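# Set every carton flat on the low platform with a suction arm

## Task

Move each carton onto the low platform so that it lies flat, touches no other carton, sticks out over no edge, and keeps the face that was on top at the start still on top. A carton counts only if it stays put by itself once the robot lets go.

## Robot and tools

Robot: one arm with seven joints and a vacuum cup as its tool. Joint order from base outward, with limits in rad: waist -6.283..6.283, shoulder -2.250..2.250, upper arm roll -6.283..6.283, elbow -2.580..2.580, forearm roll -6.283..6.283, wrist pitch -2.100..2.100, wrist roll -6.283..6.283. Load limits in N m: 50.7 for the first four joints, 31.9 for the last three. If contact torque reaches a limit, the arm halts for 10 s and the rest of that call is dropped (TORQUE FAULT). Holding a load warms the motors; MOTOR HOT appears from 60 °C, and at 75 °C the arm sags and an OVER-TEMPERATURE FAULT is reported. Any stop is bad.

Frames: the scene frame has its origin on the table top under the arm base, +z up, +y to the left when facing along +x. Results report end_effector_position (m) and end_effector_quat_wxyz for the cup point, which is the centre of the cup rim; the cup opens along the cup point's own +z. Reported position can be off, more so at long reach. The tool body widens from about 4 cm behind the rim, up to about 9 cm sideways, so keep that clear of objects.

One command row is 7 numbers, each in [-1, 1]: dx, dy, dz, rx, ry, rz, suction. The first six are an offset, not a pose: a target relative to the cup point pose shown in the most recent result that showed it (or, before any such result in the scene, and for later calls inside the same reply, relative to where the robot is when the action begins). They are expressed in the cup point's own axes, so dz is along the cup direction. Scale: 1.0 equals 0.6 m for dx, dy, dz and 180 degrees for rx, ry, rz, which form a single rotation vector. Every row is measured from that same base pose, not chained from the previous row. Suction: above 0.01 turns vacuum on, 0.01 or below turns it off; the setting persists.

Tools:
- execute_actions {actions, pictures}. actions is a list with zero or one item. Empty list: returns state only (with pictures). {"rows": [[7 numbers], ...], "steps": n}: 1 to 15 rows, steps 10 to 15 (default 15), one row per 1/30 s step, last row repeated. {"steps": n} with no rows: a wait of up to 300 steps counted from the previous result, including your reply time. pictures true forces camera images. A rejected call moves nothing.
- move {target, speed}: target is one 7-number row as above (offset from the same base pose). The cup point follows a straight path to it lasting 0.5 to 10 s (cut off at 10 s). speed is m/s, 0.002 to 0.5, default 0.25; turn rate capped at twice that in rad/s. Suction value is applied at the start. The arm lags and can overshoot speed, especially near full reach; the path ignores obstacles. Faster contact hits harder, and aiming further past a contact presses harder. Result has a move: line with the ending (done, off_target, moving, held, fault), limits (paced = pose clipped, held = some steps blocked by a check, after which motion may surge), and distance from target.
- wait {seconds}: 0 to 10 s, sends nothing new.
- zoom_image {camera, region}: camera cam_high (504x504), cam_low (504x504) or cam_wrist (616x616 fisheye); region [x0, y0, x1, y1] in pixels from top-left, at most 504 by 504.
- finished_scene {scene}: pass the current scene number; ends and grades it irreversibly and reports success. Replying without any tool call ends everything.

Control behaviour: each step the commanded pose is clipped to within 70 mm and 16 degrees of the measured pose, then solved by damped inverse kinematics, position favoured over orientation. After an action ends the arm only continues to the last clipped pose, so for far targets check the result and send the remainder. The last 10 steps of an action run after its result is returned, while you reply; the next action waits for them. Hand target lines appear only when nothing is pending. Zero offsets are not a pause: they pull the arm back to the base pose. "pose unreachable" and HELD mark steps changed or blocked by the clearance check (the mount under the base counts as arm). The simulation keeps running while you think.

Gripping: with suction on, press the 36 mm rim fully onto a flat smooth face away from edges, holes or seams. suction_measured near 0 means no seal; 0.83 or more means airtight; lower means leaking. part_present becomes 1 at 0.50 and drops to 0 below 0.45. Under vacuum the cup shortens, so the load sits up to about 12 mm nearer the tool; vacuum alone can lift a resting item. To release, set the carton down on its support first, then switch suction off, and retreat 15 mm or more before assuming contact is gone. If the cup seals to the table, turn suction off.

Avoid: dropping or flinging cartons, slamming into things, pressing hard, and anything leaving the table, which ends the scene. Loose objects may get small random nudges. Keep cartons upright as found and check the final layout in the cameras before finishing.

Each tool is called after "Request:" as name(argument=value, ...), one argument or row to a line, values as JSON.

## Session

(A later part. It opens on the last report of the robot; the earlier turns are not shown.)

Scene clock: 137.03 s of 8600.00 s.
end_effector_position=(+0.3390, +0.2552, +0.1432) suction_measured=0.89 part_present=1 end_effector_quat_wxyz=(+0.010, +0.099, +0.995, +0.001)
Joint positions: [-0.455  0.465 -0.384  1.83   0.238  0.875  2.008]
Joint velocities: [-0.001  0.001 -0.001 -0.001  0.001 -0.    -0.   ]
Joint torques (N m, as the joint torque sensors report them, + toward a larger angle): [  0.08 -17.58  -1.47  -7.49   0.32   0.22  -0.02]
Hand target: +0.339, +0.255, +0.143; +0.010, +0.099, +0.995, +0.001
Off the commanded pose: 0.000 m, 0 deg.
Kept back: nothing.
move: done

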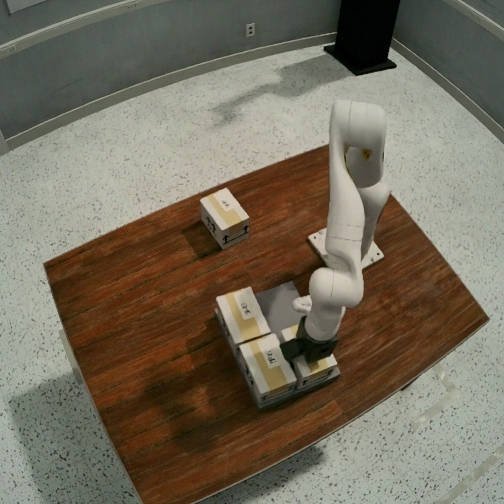

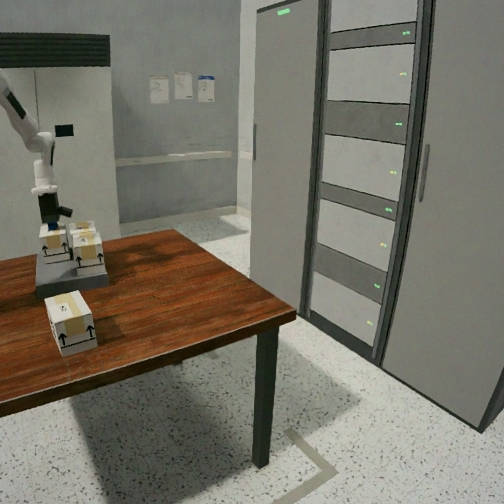

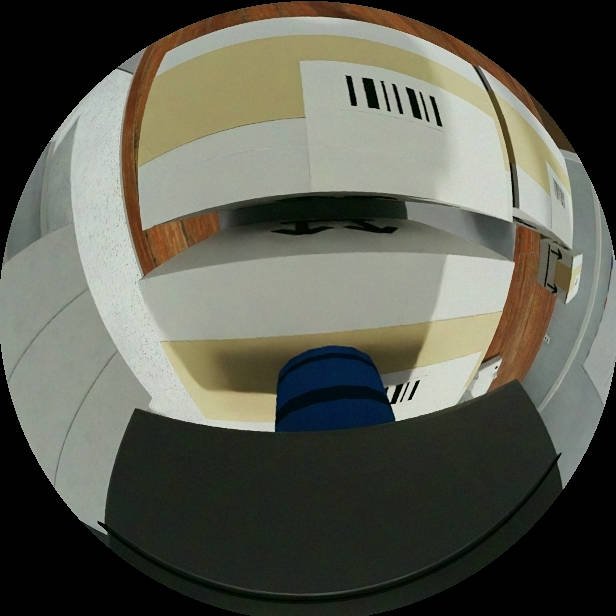

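Descend a little more until contact.

Request:
move(
  target=[0, 0, 0.008, 0, 0, 0, 1],
  speed=0.012,
)

Scene clock: 137.97 s of 8600.00 s.
end_effector_position=(+0.3394, +0.2555, +0.1390) suction_measured=0.89 part_present=1 end_effector_quat_wxyz=(+0.010, +0.099, +0.995, +0.002)
Joint positions: [-0.457  0.472 -0.382  1.835  0.242  0.862  2.004]
Joint velocities: [-0.001  0.001  0.001 -0.     0.001 -0.     0.   ]
Joint torques (N m, as the joint torque sensors report them, + toward a larger angle): [  0.13 -16.61  -1.14  -6.95   0.35   0.21  -0.05]
Hand target: +0.339, +0.255, +0.138; +0.010, +0.099, +0.995, +0.001
Off the commanded pose: 0.001 m, 0 deg.
Kept back: nothing.
move: done

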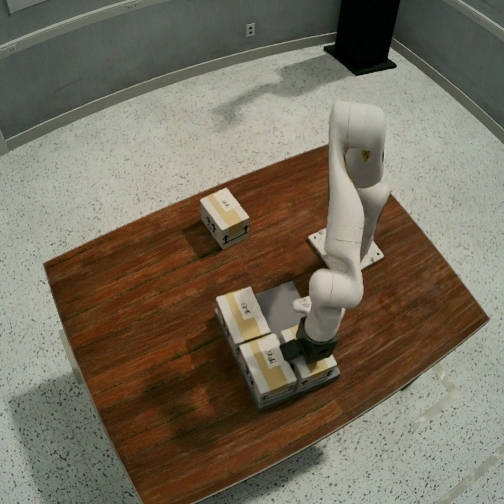

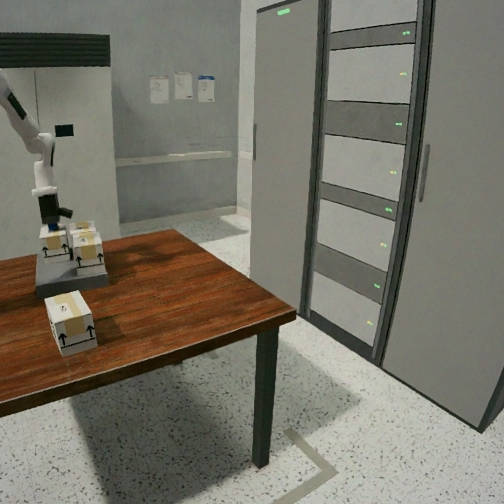

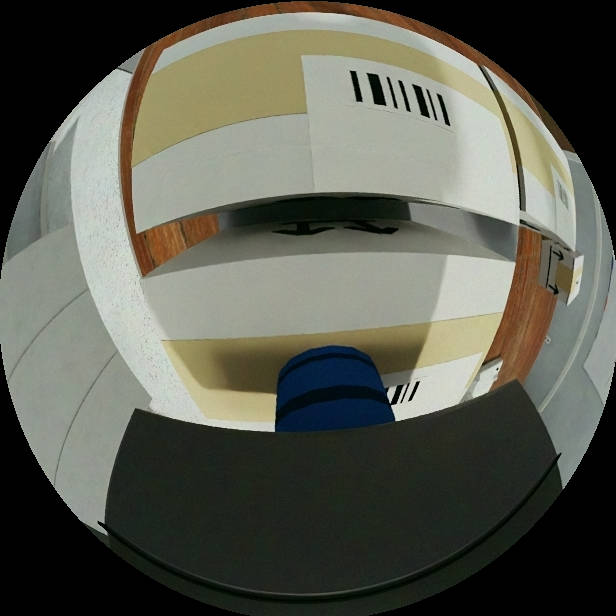

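Request:
zoom_image(
  camera="cam_high",
  region=[250, 310, 360, 420],
)

Region (250, 310, 360, 420) of cam_high's 504x504 image, scaled by 4.582, with more detail than that image has.

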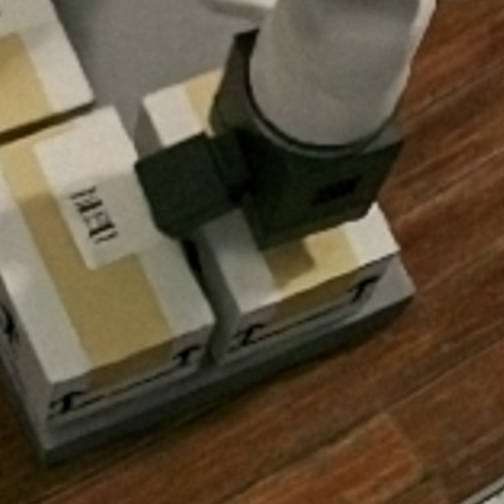

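Request:
zoom_image(
  camera="cam_low",
  region=[20, 210, 120, 310],
)

Region (20, 210, 120, 310) of cam_low's 504x504 image, scaled by 5.040, with more detail than that image has.

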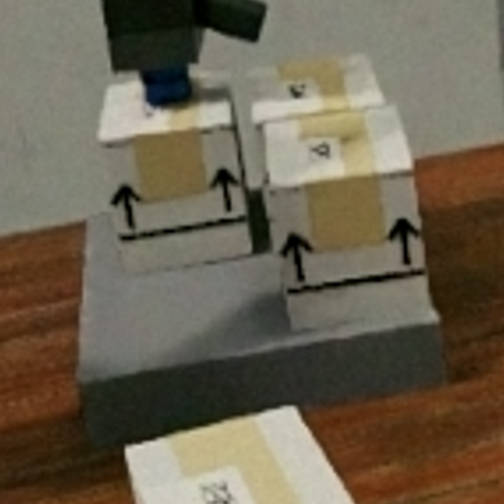

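Request:
zoom_image(
  camera="cam_high",
  region=[300, 340, 360, 400],
)

Region (300, 340, 360, 400) of cam_high's 504x504 image, scaled by 8.400, with more detail than that image has.

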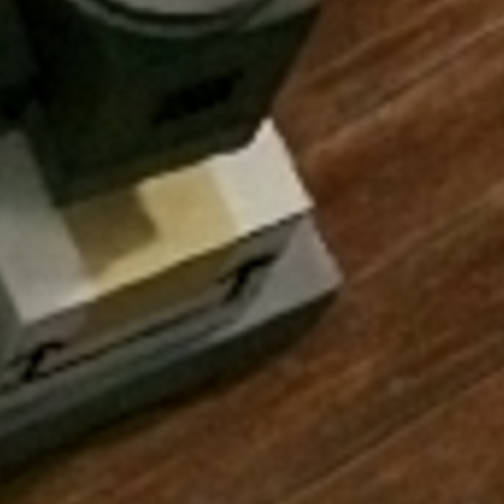

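Request:
move(
  target=[0, -0.006, -0.006, 0, 0, 0, 1],
  speed=0.015,
)

Scene clock: 143.80 s of 8600.00 s.
end_effector_position=(+0.3386, +0.2520, +0.1425) suction_measured=0.89 part_present=1 end_effector_quat_wxyz=(+0.010, +0.099, +0.995, +0.002)
Joint positions: [-0.448  0.461 -0.384  1.84   0.238  0.868  2.013]
Joint velocities: [-0.002 -0.     0.001  0.002 -0.001  0.001  0.   ]
Joint torques (N m, as the joint torque sensors report them, + toward a larger angle): [ -0.11 -17.23  -1.31  -7.42   0.2    0.2    0.02]
Hand target: +0.339, +0.252, +0.143; +0.010, +0.099, +0.995, +0.002
Off the commanded pose: 0.000 m, 0 deg.
Kept back: nothing.
After step 90, 2.13 s passed at rest.
move: done

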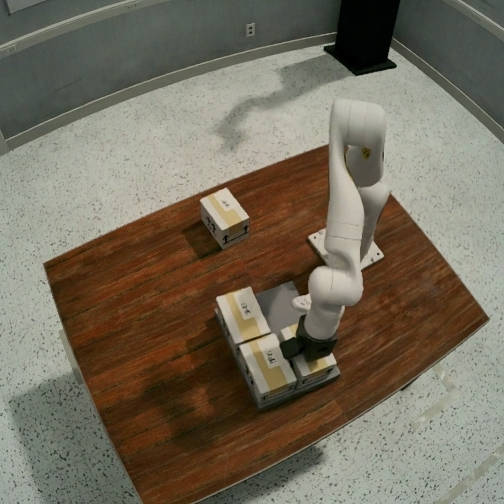

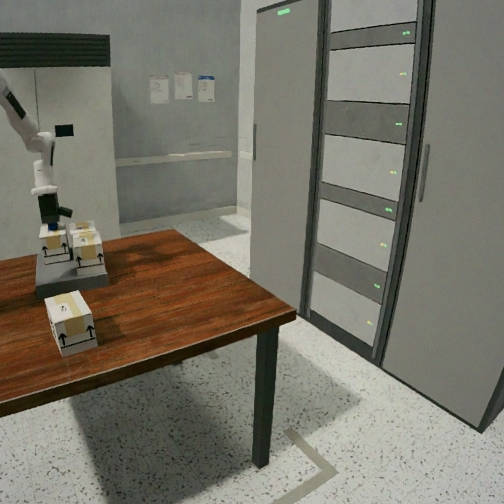

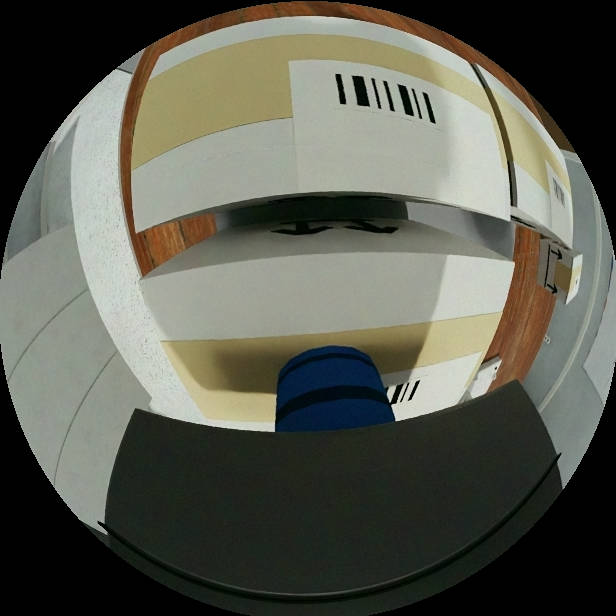

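Now lower back to contact.

Request:
move(
  target=[0, 0, 0.0085, 0, 0, 0, 1],
  speed=0.012,
)

Scene clock: 144.77 s of 8600.00 s.
end_effector_position=(+0.3396, +0.2524, +0.1387) suction_measured=0.89 part_present=1 end_effector_quat_wxyz=(+0.012, +0.099, +0.995, +0.003)
Joint positions: [-0.451  0.467 -0.381  1.845  0.243  0.853  2.008]
Joint velocities: [-0.001 -0.001 -0.    -0.001 -0.001  0.001  0.002]
Joint torques (N m, as the joint torque sensors report them, + toward a larger angle): [ -0.08 -15.56  -1.38  -6.43   0.22   0.05   0.13]
Hand target: +0.339, +0.252, +0.137; +0.010, +0.099, +0.995, +0.002
Off the commanded pose: 0.002 m, 0 deg.
Kept back: nothing.
move: done

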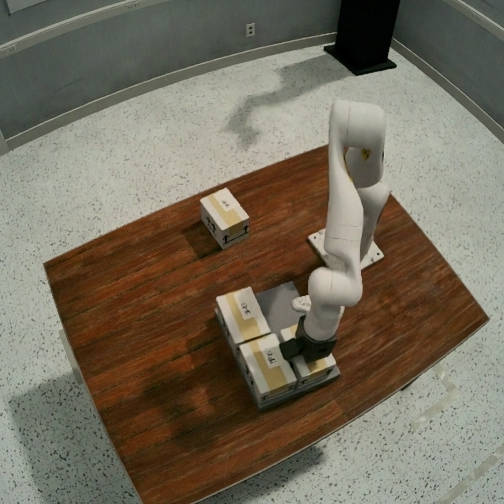

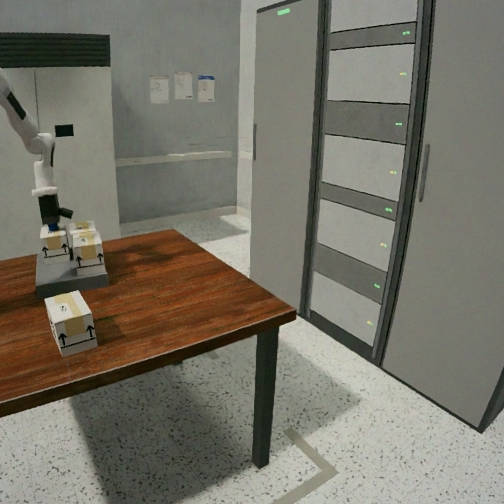

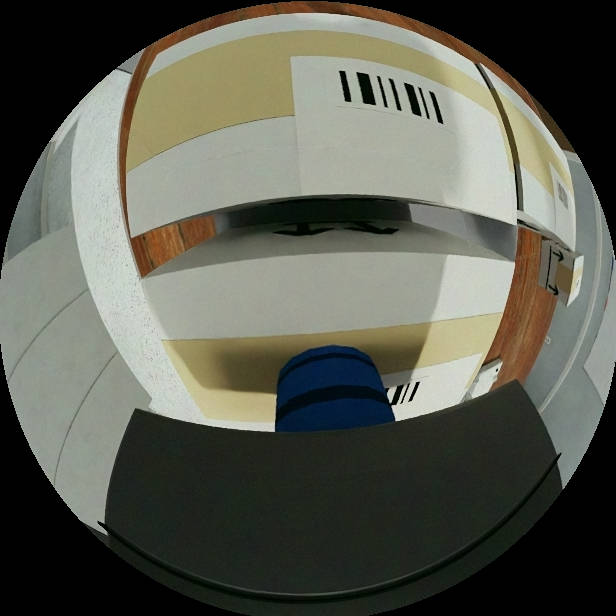

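Resting on the platform. Release and lift.

Request:
move(
  target=[0, 0, -0.07, 0, 0, 0, 0],
  speed=0.06,
)

Scene clock: 145.97 s of 8600.00 s.
end_effector_position=(+0.3384, +0.2523, +0.1806) suction_measured=0.00 part_present=0 end_effector_quat_wxyz=(+0.012, +0.099, +0.995, +0.003)
Joint positions: [-0.433  0.402 -0.401  1.785  0.203  0.973  2.044]
Joint velocities: [-0.001 -0.002  0.001  0.001  0.001  0.001 -0.   ]
Joint torques (N m, as the joint torque sensors report them, + toward a larger angle): [  0.22 -14.37  -0.99  -6.86   0.21   0.12  -0.13]
Hand target: +0.338, +0.252, +0.181; +0.012, +0.099, +0.995, +0.003
Off the commanded pose: 0.000 m, 0 deg.
Kept back: nothing.
move: done

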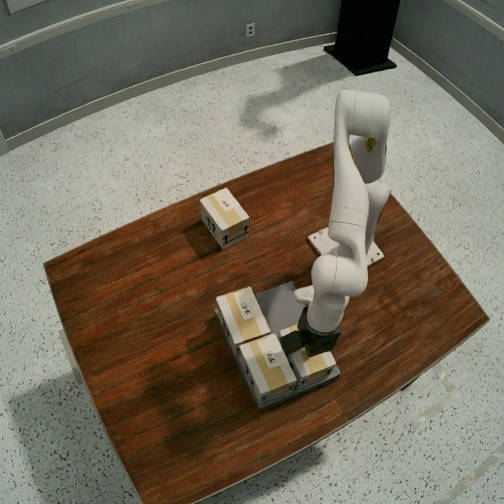

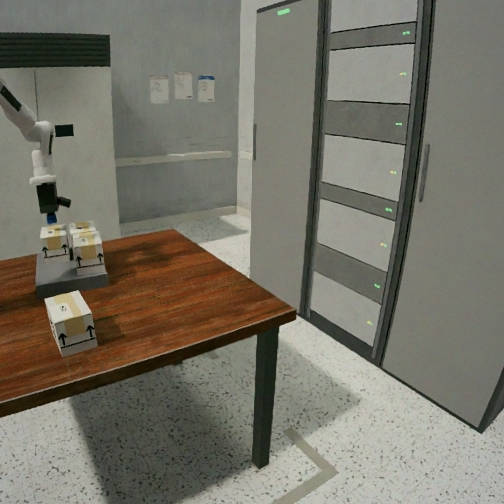

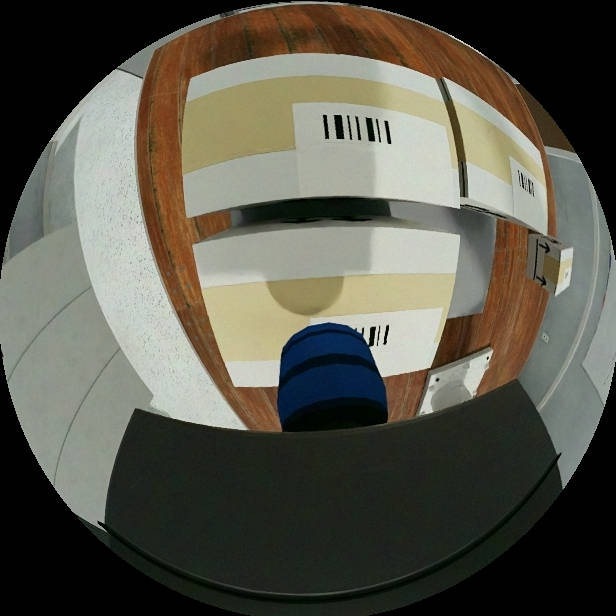

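Rising clear of the placed cartons and turning back to the pick yaw before crossing to D.

Request:
move(
  target=[-0.03, 0, -0.07, 0, 0, -0.058, 0],
  speed=0.08,
)

Scene clock: 149.50 s of 8600.00 s.
end_effector_position=(+0.3548, +0.2488, +0.2231) suction_measured=0.00 part_present=0 end_effector_quat_wxyz=(+0.012, +0.008, +1.000, +0.002)
Joint positions: [-0.373  0.378 -0.445  1.671  0.193  1.113  2.27 ]
Joint velocities: [0.001 0.    0.003 0.001 0.    0.002 0.002]
Joint torques (N m, as the joint torque sensors report them, + toward a larger angle): [  0.27 -14.7   -1.08  -7.38   0.32   0.18   0.02]
Hand target: +0.355, +0.249, +0.223; +0.012, +0.008, +1.000, +0.002
Off the commanded pose: 0.000 m, 0 deg.
Kept back: nothing.
move: done

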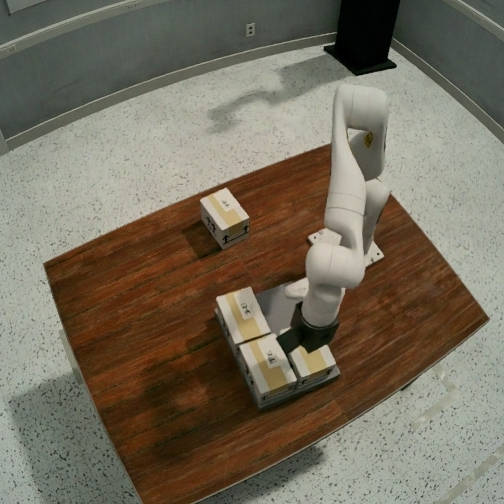

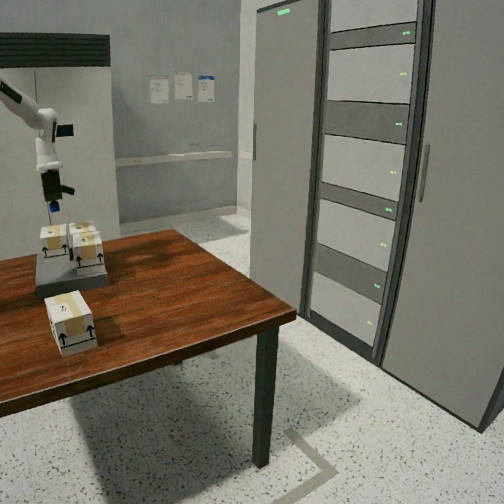

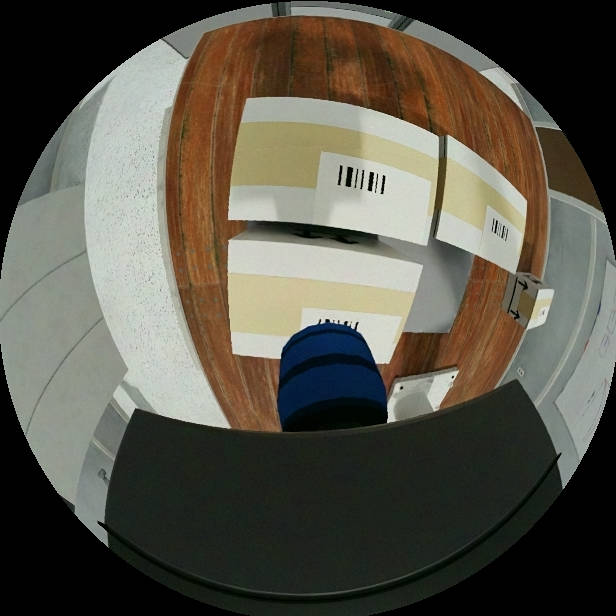

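Request:
move(
  target=[0.083, -0.875, 0.138, 0, 0, 0, 0],
  speed=0.35,
)

Scene clock: 152.03 s of 8600.00 s.
end_effector_position=(+0.3005, -0.2744, +0.1370) suction_measured=0.00 part_present=0 end_effector_quat_wxyz=(+0.013, +0.008, +1.000, +0.003)
Joint positions: [ 0.745  0.423 -0.087  1.9    0.019  0.804  3.796]
Joint velocities: [-0.001  0.003  0.002 -0.001  0.    -0.001  0.001]
Joint torques (N m, as the joint torque sensors report them, + toward a larger angle): [  0.   -14.31  -0.29  -6.34   0.12   0.04  -0.14]
Hand target: +0.300, -0.274, +0.137; +0.013, +0.008, +1.000, +0.003
Off the commanded pose: 0.002 m, 0 deg.
Kept back: nothing.
move: done

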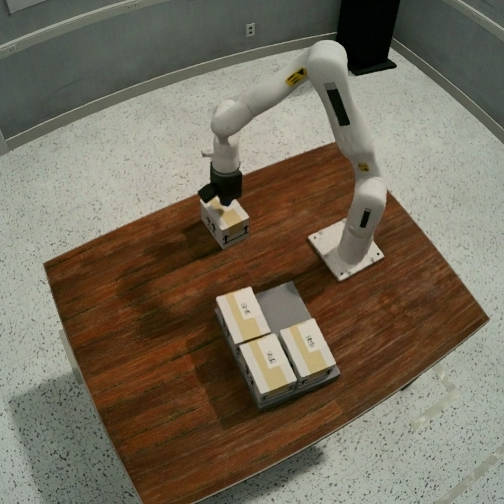

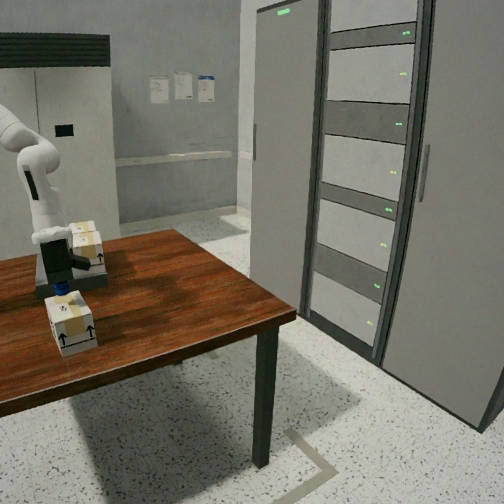

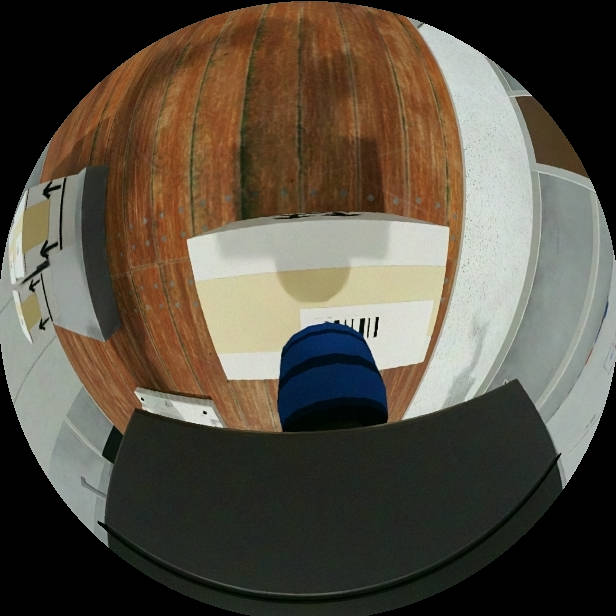

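Request:
move(
  target=[-0.01, 0.005, 0.042, 0, 0, 0, 1],
  speed=0.05,
)

Scene clock: 153.13 s of 8600.00 s.
end_effector_position=(+0.3072, -0.2715, +0.1122) suction_measured=0.00 part_present=0 end_effector_quat_wxyz=(+0.013, +0.008, +1.000, +0.003)
Joint positions: [ 0.726  0.472 -0.086  1.922  0.026  0.732  3.774]
Joint velocities: [-0.002  0.003 -0.001  0.001 -0.    -0.    -0.001]
Joint torques (N m, as the joint torque sensors report them, + toward a larger angle): [  0.11 -14.89   0.03  -5.74   0.25   0.01   0.01]
Hand target: +0.307, -0.271, +0.112; +0.013, +0.008, +1.000, +0.003
Off the commanded pose: 0.000 m, 0 deg.
Kept back: nothing.
move: done

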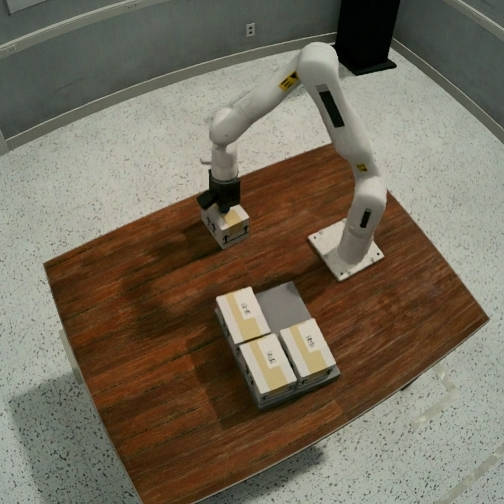

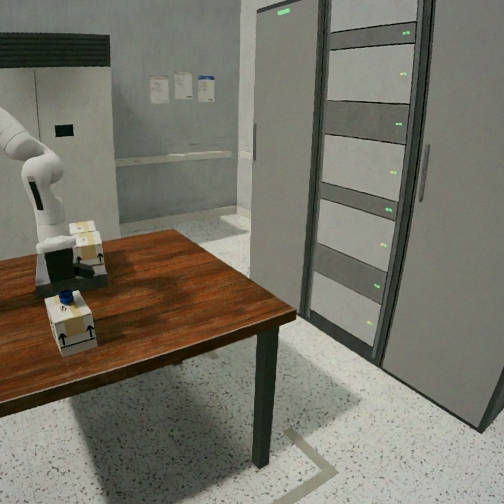

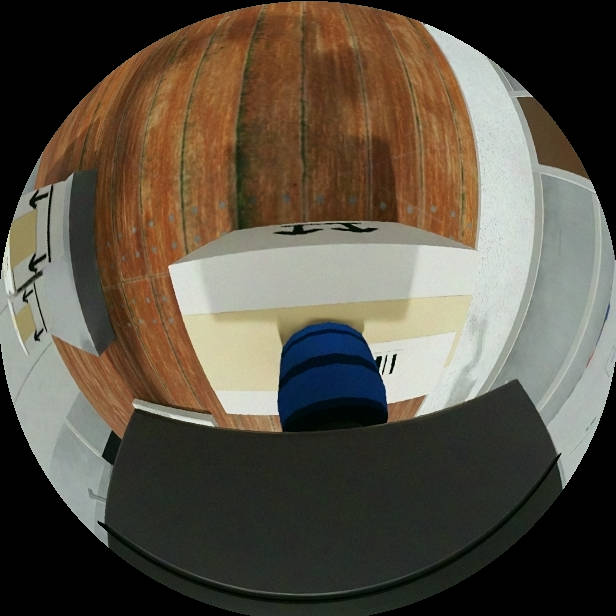

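Request:
move(
  target=[0, 0, 0.022, 0, 0, 0, 1],
  speed=0.02,
)

Scene clock: 154.27 s of 8600.00 s.
end_effector_position=(+0.3076, -0.2717, +0.0990) suction_measured=0.86 part_present=1 end_effector_quat_wxyz=(+0.013, +0.008, +1.000, +0.003)
Joint positions: [ 0.724  0.498 -0.084  1.936  0.029  0.693  3.771]
Joint velocities: [-0.001 -0.    -0.007  0.006 -0.01   0.01   0.   ]
Joint torques (N m, as the joint torque sensors report them, + toward a larger angle): [ -0.13 -18.05  -0.04  -7.38   0.47  -0.39   0.14]
Hand target: +0.308, -0.271, +0.099; +0.013, +0.008, +1.000, +0.003
Off the commanded pose: 0.000 m, 0 deg.
Kept back: nothing.
move: done

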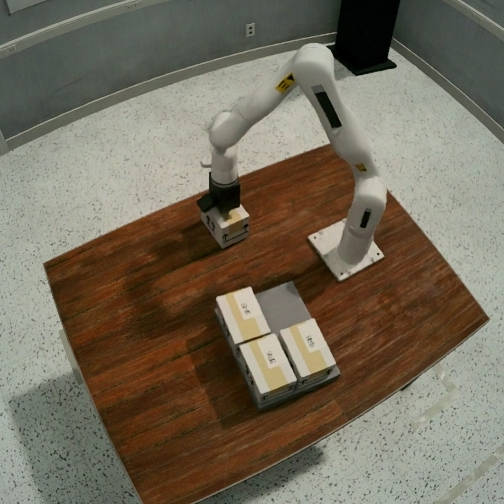

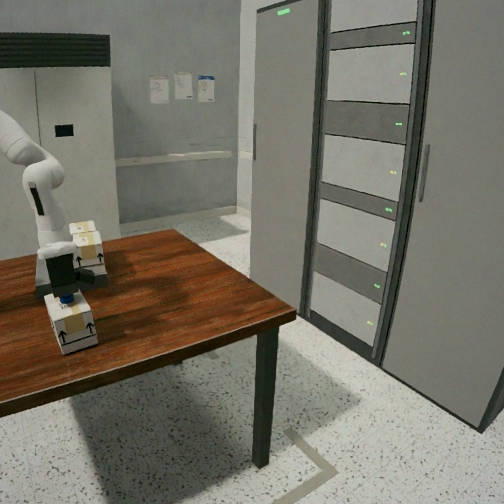

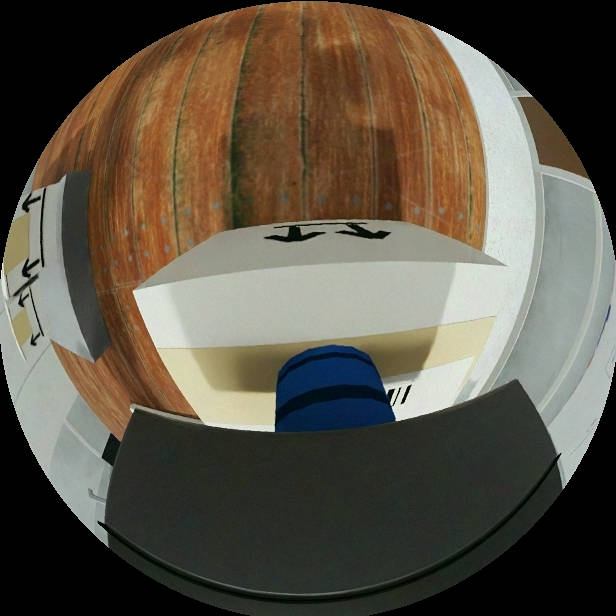

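Sealed. Lift.

Request:
move(
  target=[0, 0, -0.25, 0, 0, 0, 1],
  speed=0.15,
)

Scene clock: 155.90 s of 8600.00 s.
end_effector_position=(+0.3035, -0.2720, +0.2490) suction_measured=0.89 part_present=1 end_effector_quat_wxyz=(+0.013, +0.008, +1.000, +0.003)
Joint positions: [ 0.738  0.274 -0.087  1.703  0.001  1.149  3.798]
Joint velocities: [ 0.    -0.002 -0.001 -0.003  0.     0.002 -0.001]
Joint torques (N m, as the joint torque sensors report them, + toward a larger angle): [  0.2  -16.45  -0.17  -9.84   0.26   0.1    0.09]
Hand target: +0.304, -0.272, +0.249; +0.014, +0.008, +1.000, +0.003
Off the commanded pose: 0.001 m, 0 deg.
Kept back: nothing.
move: done

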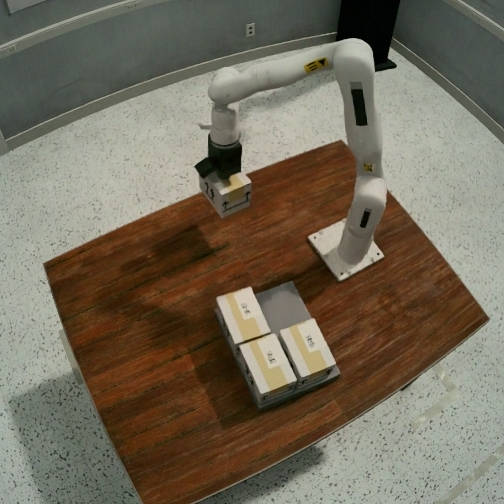

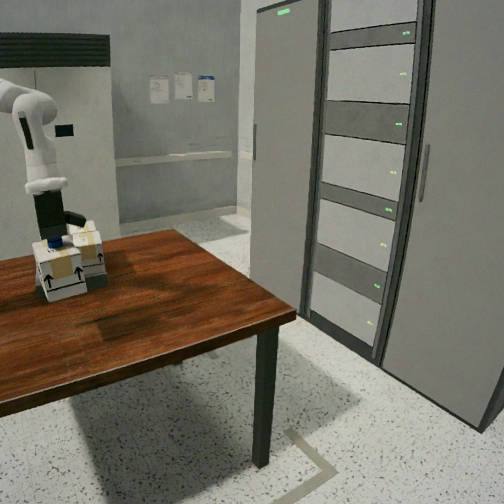

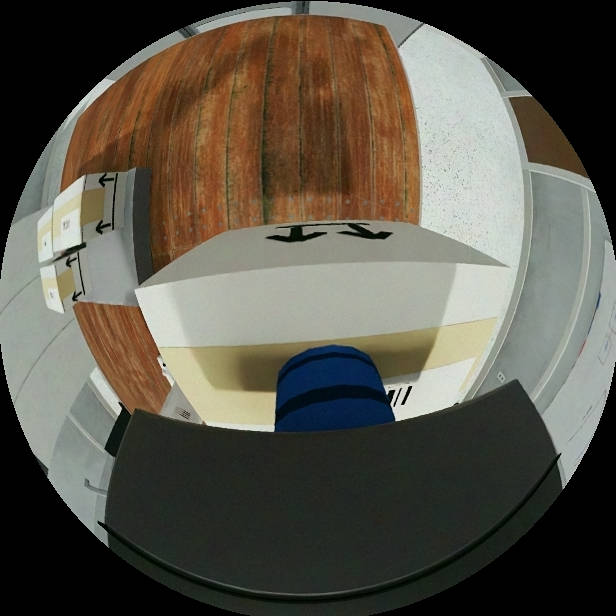

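Request:
move(
  target=[-0.041, 0.632, -0.035, 0, 0, 0.058, 1],
  speed=0.3,
)

Scene clock: 158.67 s of 8600.00 s.
end_effector_position=(+0.3326, +0.1058, +0.2721) suction_measured=0.89 part_present=1 end_effector_quat_wxyz=(+0.012, +0.100, +0.995, +0.003)
Joint positions: [ 0.053  0.135 -0.514  1.817  0.079  1.183  2.475]
Joint velocities: [-0.007  0.008 -0.016 -0.002  0.001  0.    -0.003]
Joint torques (N m, as the joint torque sensors report them, + toward a larger angle): [  0.68 -12.16  -0.51  -9.6    0.49   0.15   0.17]
Hand target: +0.332, +0.106, +0.272; +0.012, +0.099, +0.995, +0.003
Off the commanded pose: 0.002 m, 0 deg.
Kept back: nothing.
move: done

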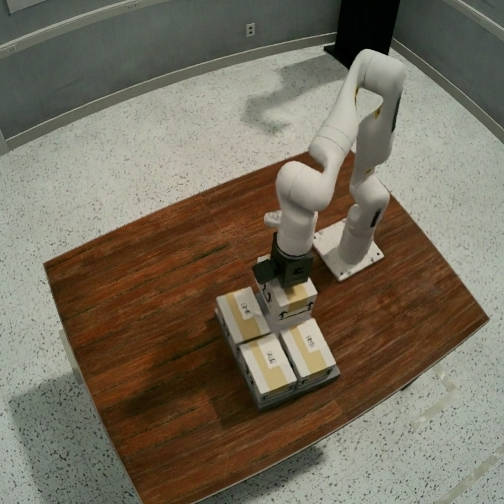

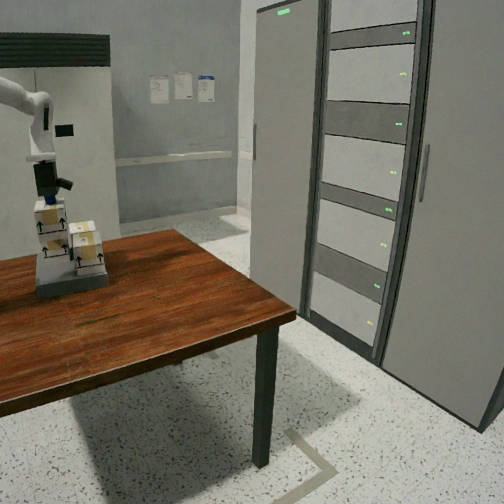

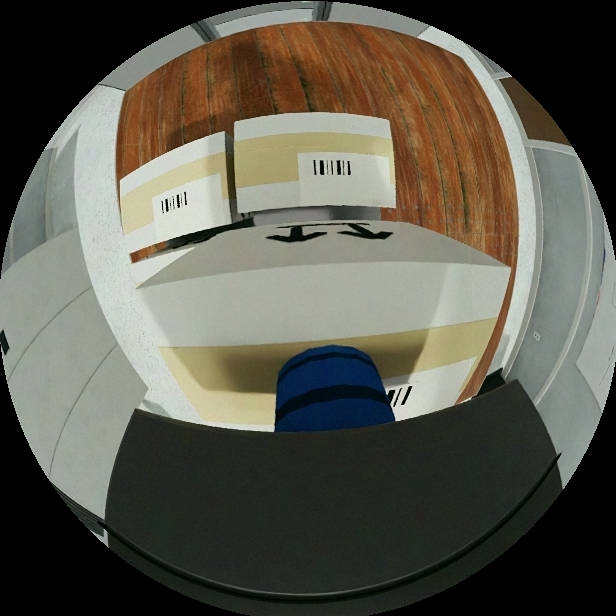

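Request:
zoom_image(
  camera="cam_high",
  region=[220, 250, 350, 380],
)

Region (220, 250, 350, 380) of cam_high's 504x504 image, scaled by 3.877, with more detail than that image has.

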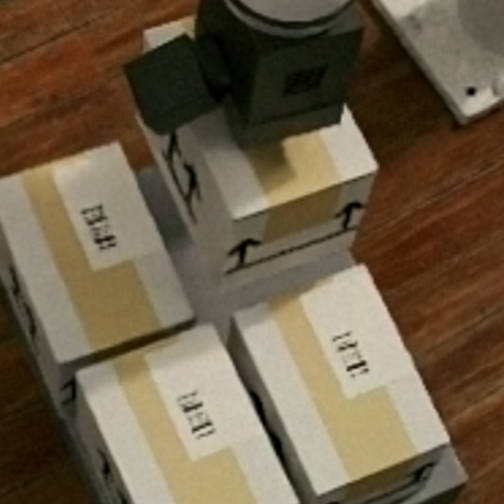

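Request:
move(
  target=[0.007, 0, 0.12, 0, 0, 0, 1],
  speed=0.08,
)

Scene clock: 164.83 s of 8600.00 s.
end_effector_position=(+0.3306, +0.1067, +0.2002) suction_measured=0.89 part_present=1 end_effector_quat_wxyz=(+0.013, +0.100, +0.995, +0.003)
Joint positions: [ 0.023  0.223 -0.511  1.976  0.142  0.95   2.402]
Joint velocities: [ 0.     0.004 -0.002  0.    -0.    -0.    -0.   ]
Joint torques (N m, as the joint torque sensors report them, + toward a larger angle): [  0.14 -13.15  -0.6   -8.57   0.25   0.15  -0.05]
Hand target: +0.330, +0.107, +0.200; +0.012, +0.100, +0.995, +0.003
Off the commanded pose: 0.000 m, 0 deg.
Kept back: nothing.
After step 90, 2.00 s passed at rest.
move: done

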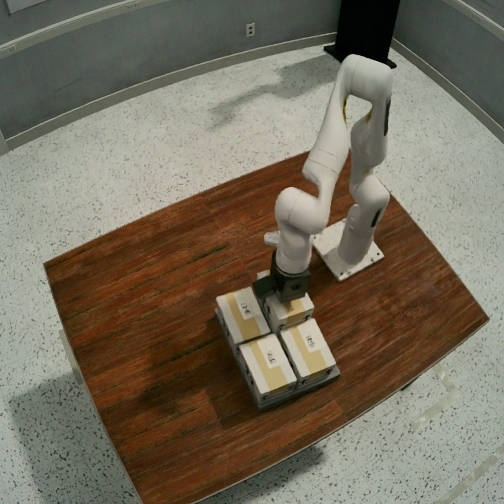

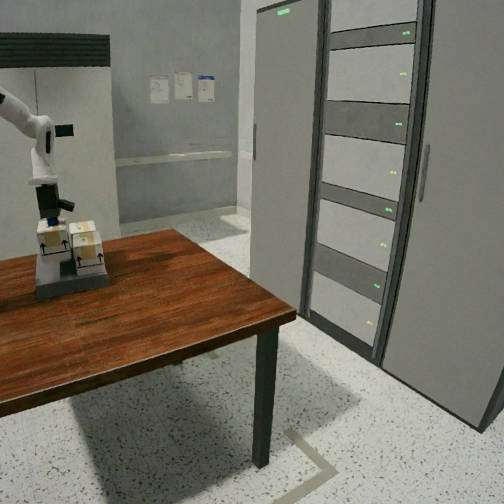

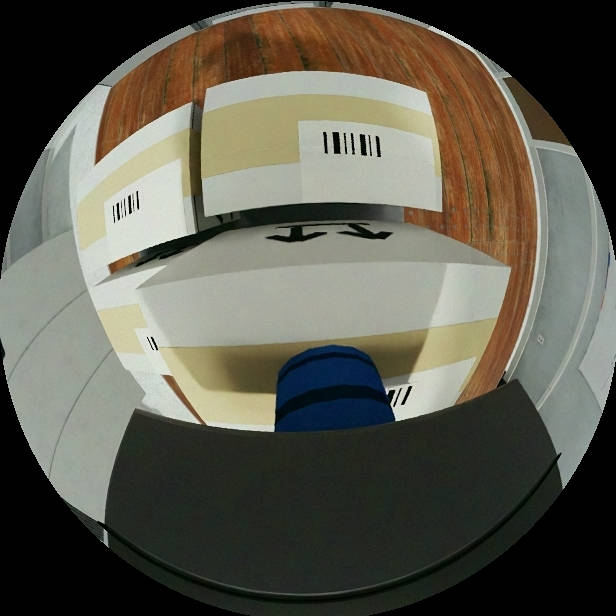

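Request:
zoom_image(
  camera="cam_low",
  region=[20, 200, 130, 310],
)

Region (20, 200, 130, 310) of cam_low's 504x504 image, scaled by 4.582, with more detail than that image has.

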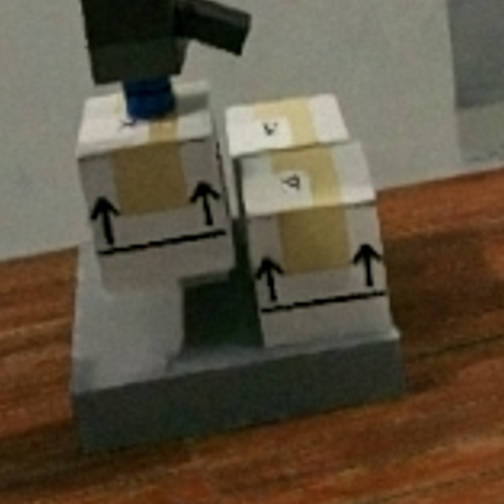

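Request:
move(
  target=[0, 0.01, 0.075, 0, 0, 0, 1],
  speed=0.05,
)

Scene clock: 168.97 s of 8600.00 s.
end_effector_position=(+0.3330, +0.1117, +0.1552) suction_measured=0.89 part_present=1 end_effector_quat_wxyz=(+0.013, +0.100, +0.995, +0.002)
Joint positions: [-0.023  0.309 -0.493  2.045  0.213  0.81   2.319]
Joint velocities: [-0.001  0.003 -0.001 -0.001  0.002 -0.    -0.002]
Joint torques (N m, as the joint torque sensors report them, + toward a larger angle): [ -0.18 -13.74  -1.72  -7.86   0.04  -0.23  -0.02]
Hand target: +0.333, +0.113, +0.155; +0.013, +0.100, +0.995, +0.003
Off the commanded pose: 0.001 m, 0 deg.
Kept back: nothing.
move: done

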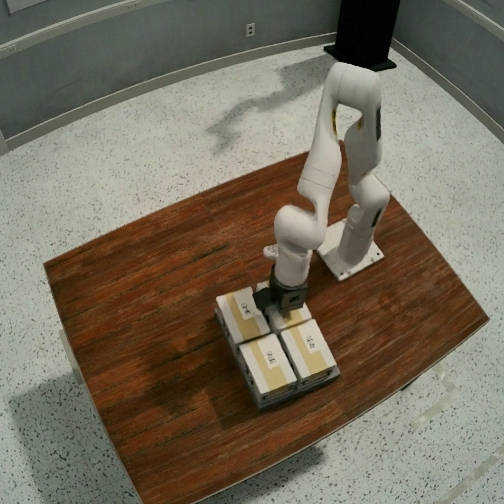

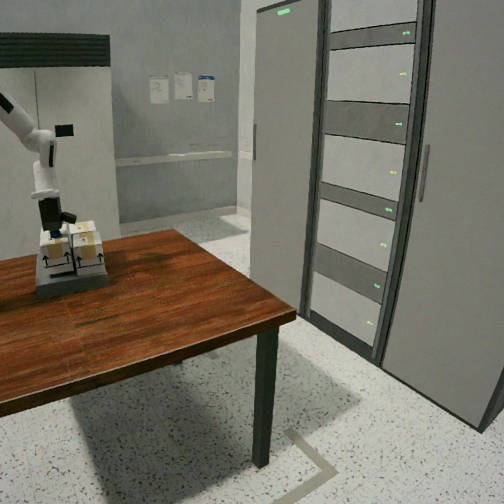

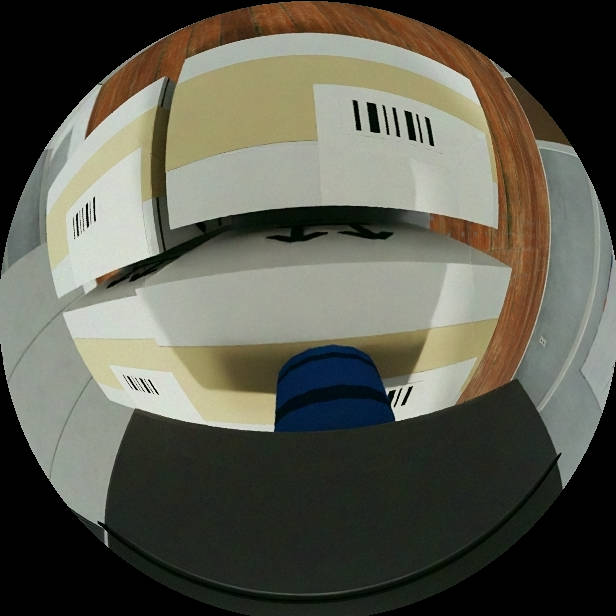

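Request:
zoom_image(
  camera="cam_low",
  region=[20, 210, 120, 310],
)

Region (20, 210, 120, 310) of cam_low's 504x504 image, scaled by 5.040, with more detail than that image has.

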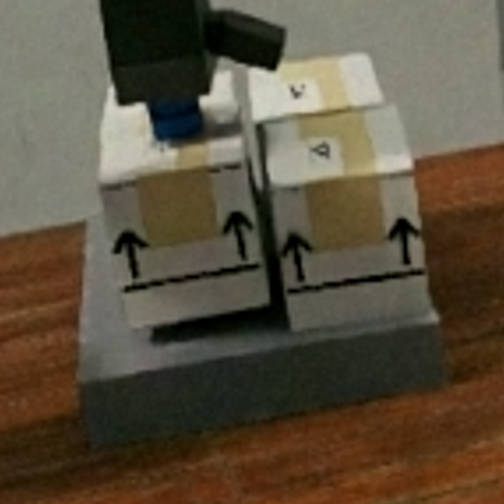

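Request:
zoom_image(
  camera="cam_high",
  region=[230, 270, 350, 390],
)

Region (230, 270, 350, 390) of cam_high's 504x504 image, scaled by 4.200, with more detail than that image has.

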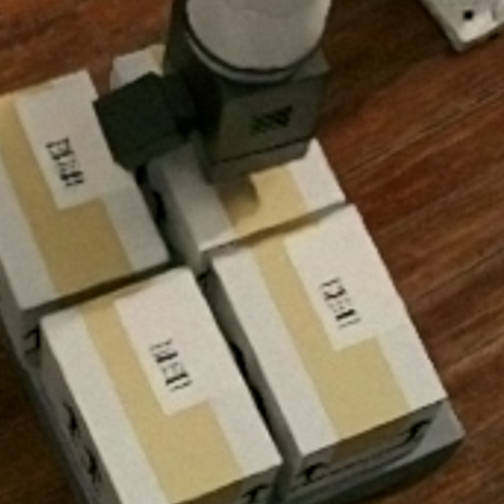

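Request:
move(
  target=[0, 0, 0.02, 0, 0, 0, 1],
  speed=0.02,
)

Scene clock: 170.80 s of 8600.00 s.
end_effector_position=(+0.3333, +0.1113, +0.1432) suction_measured=0.89 part_present=1 end_effector_quat_wxyz=(+0.013, +0.101, +0.995, +0.002)
Joint positions: [-0.033  0.332 -0.484  2.063  0.233  0.772  2.299]
Joint velocities: [ 0.001  0.002 -0.001 -0.001  0.002 -0.    -0.001]
Joint torques (N m, as the joint torque sensors report them, + toward a larger angle): [ -0.04 -13.95  -1.5   -7.49   0.16   0.     0.11]
Hand target: +0.333, +0.112, +0.143; +0.013, +0.100, +0.995, +0.002
Off the commanded pose: 0.000 m, 0 deg.
Kept back: nothing.
move: done

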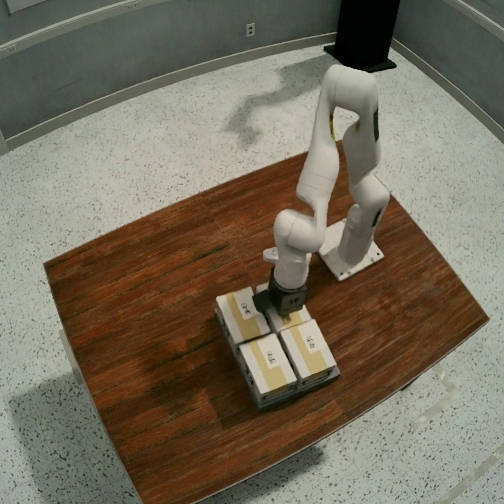

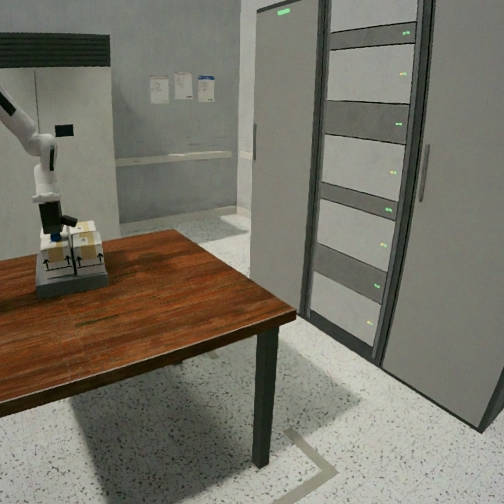

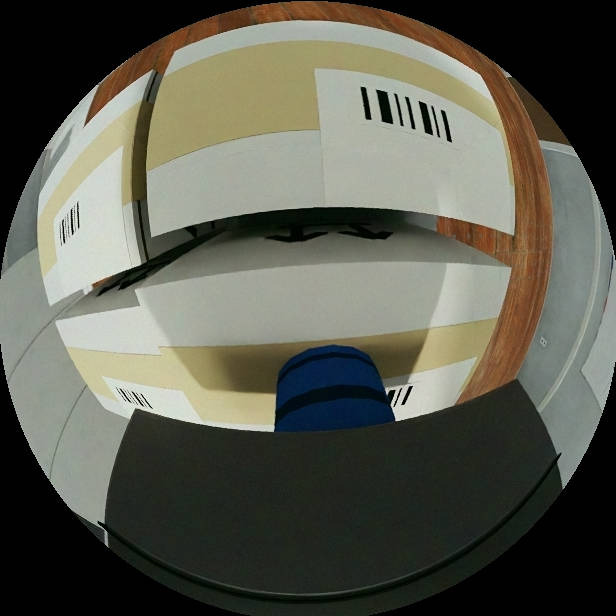

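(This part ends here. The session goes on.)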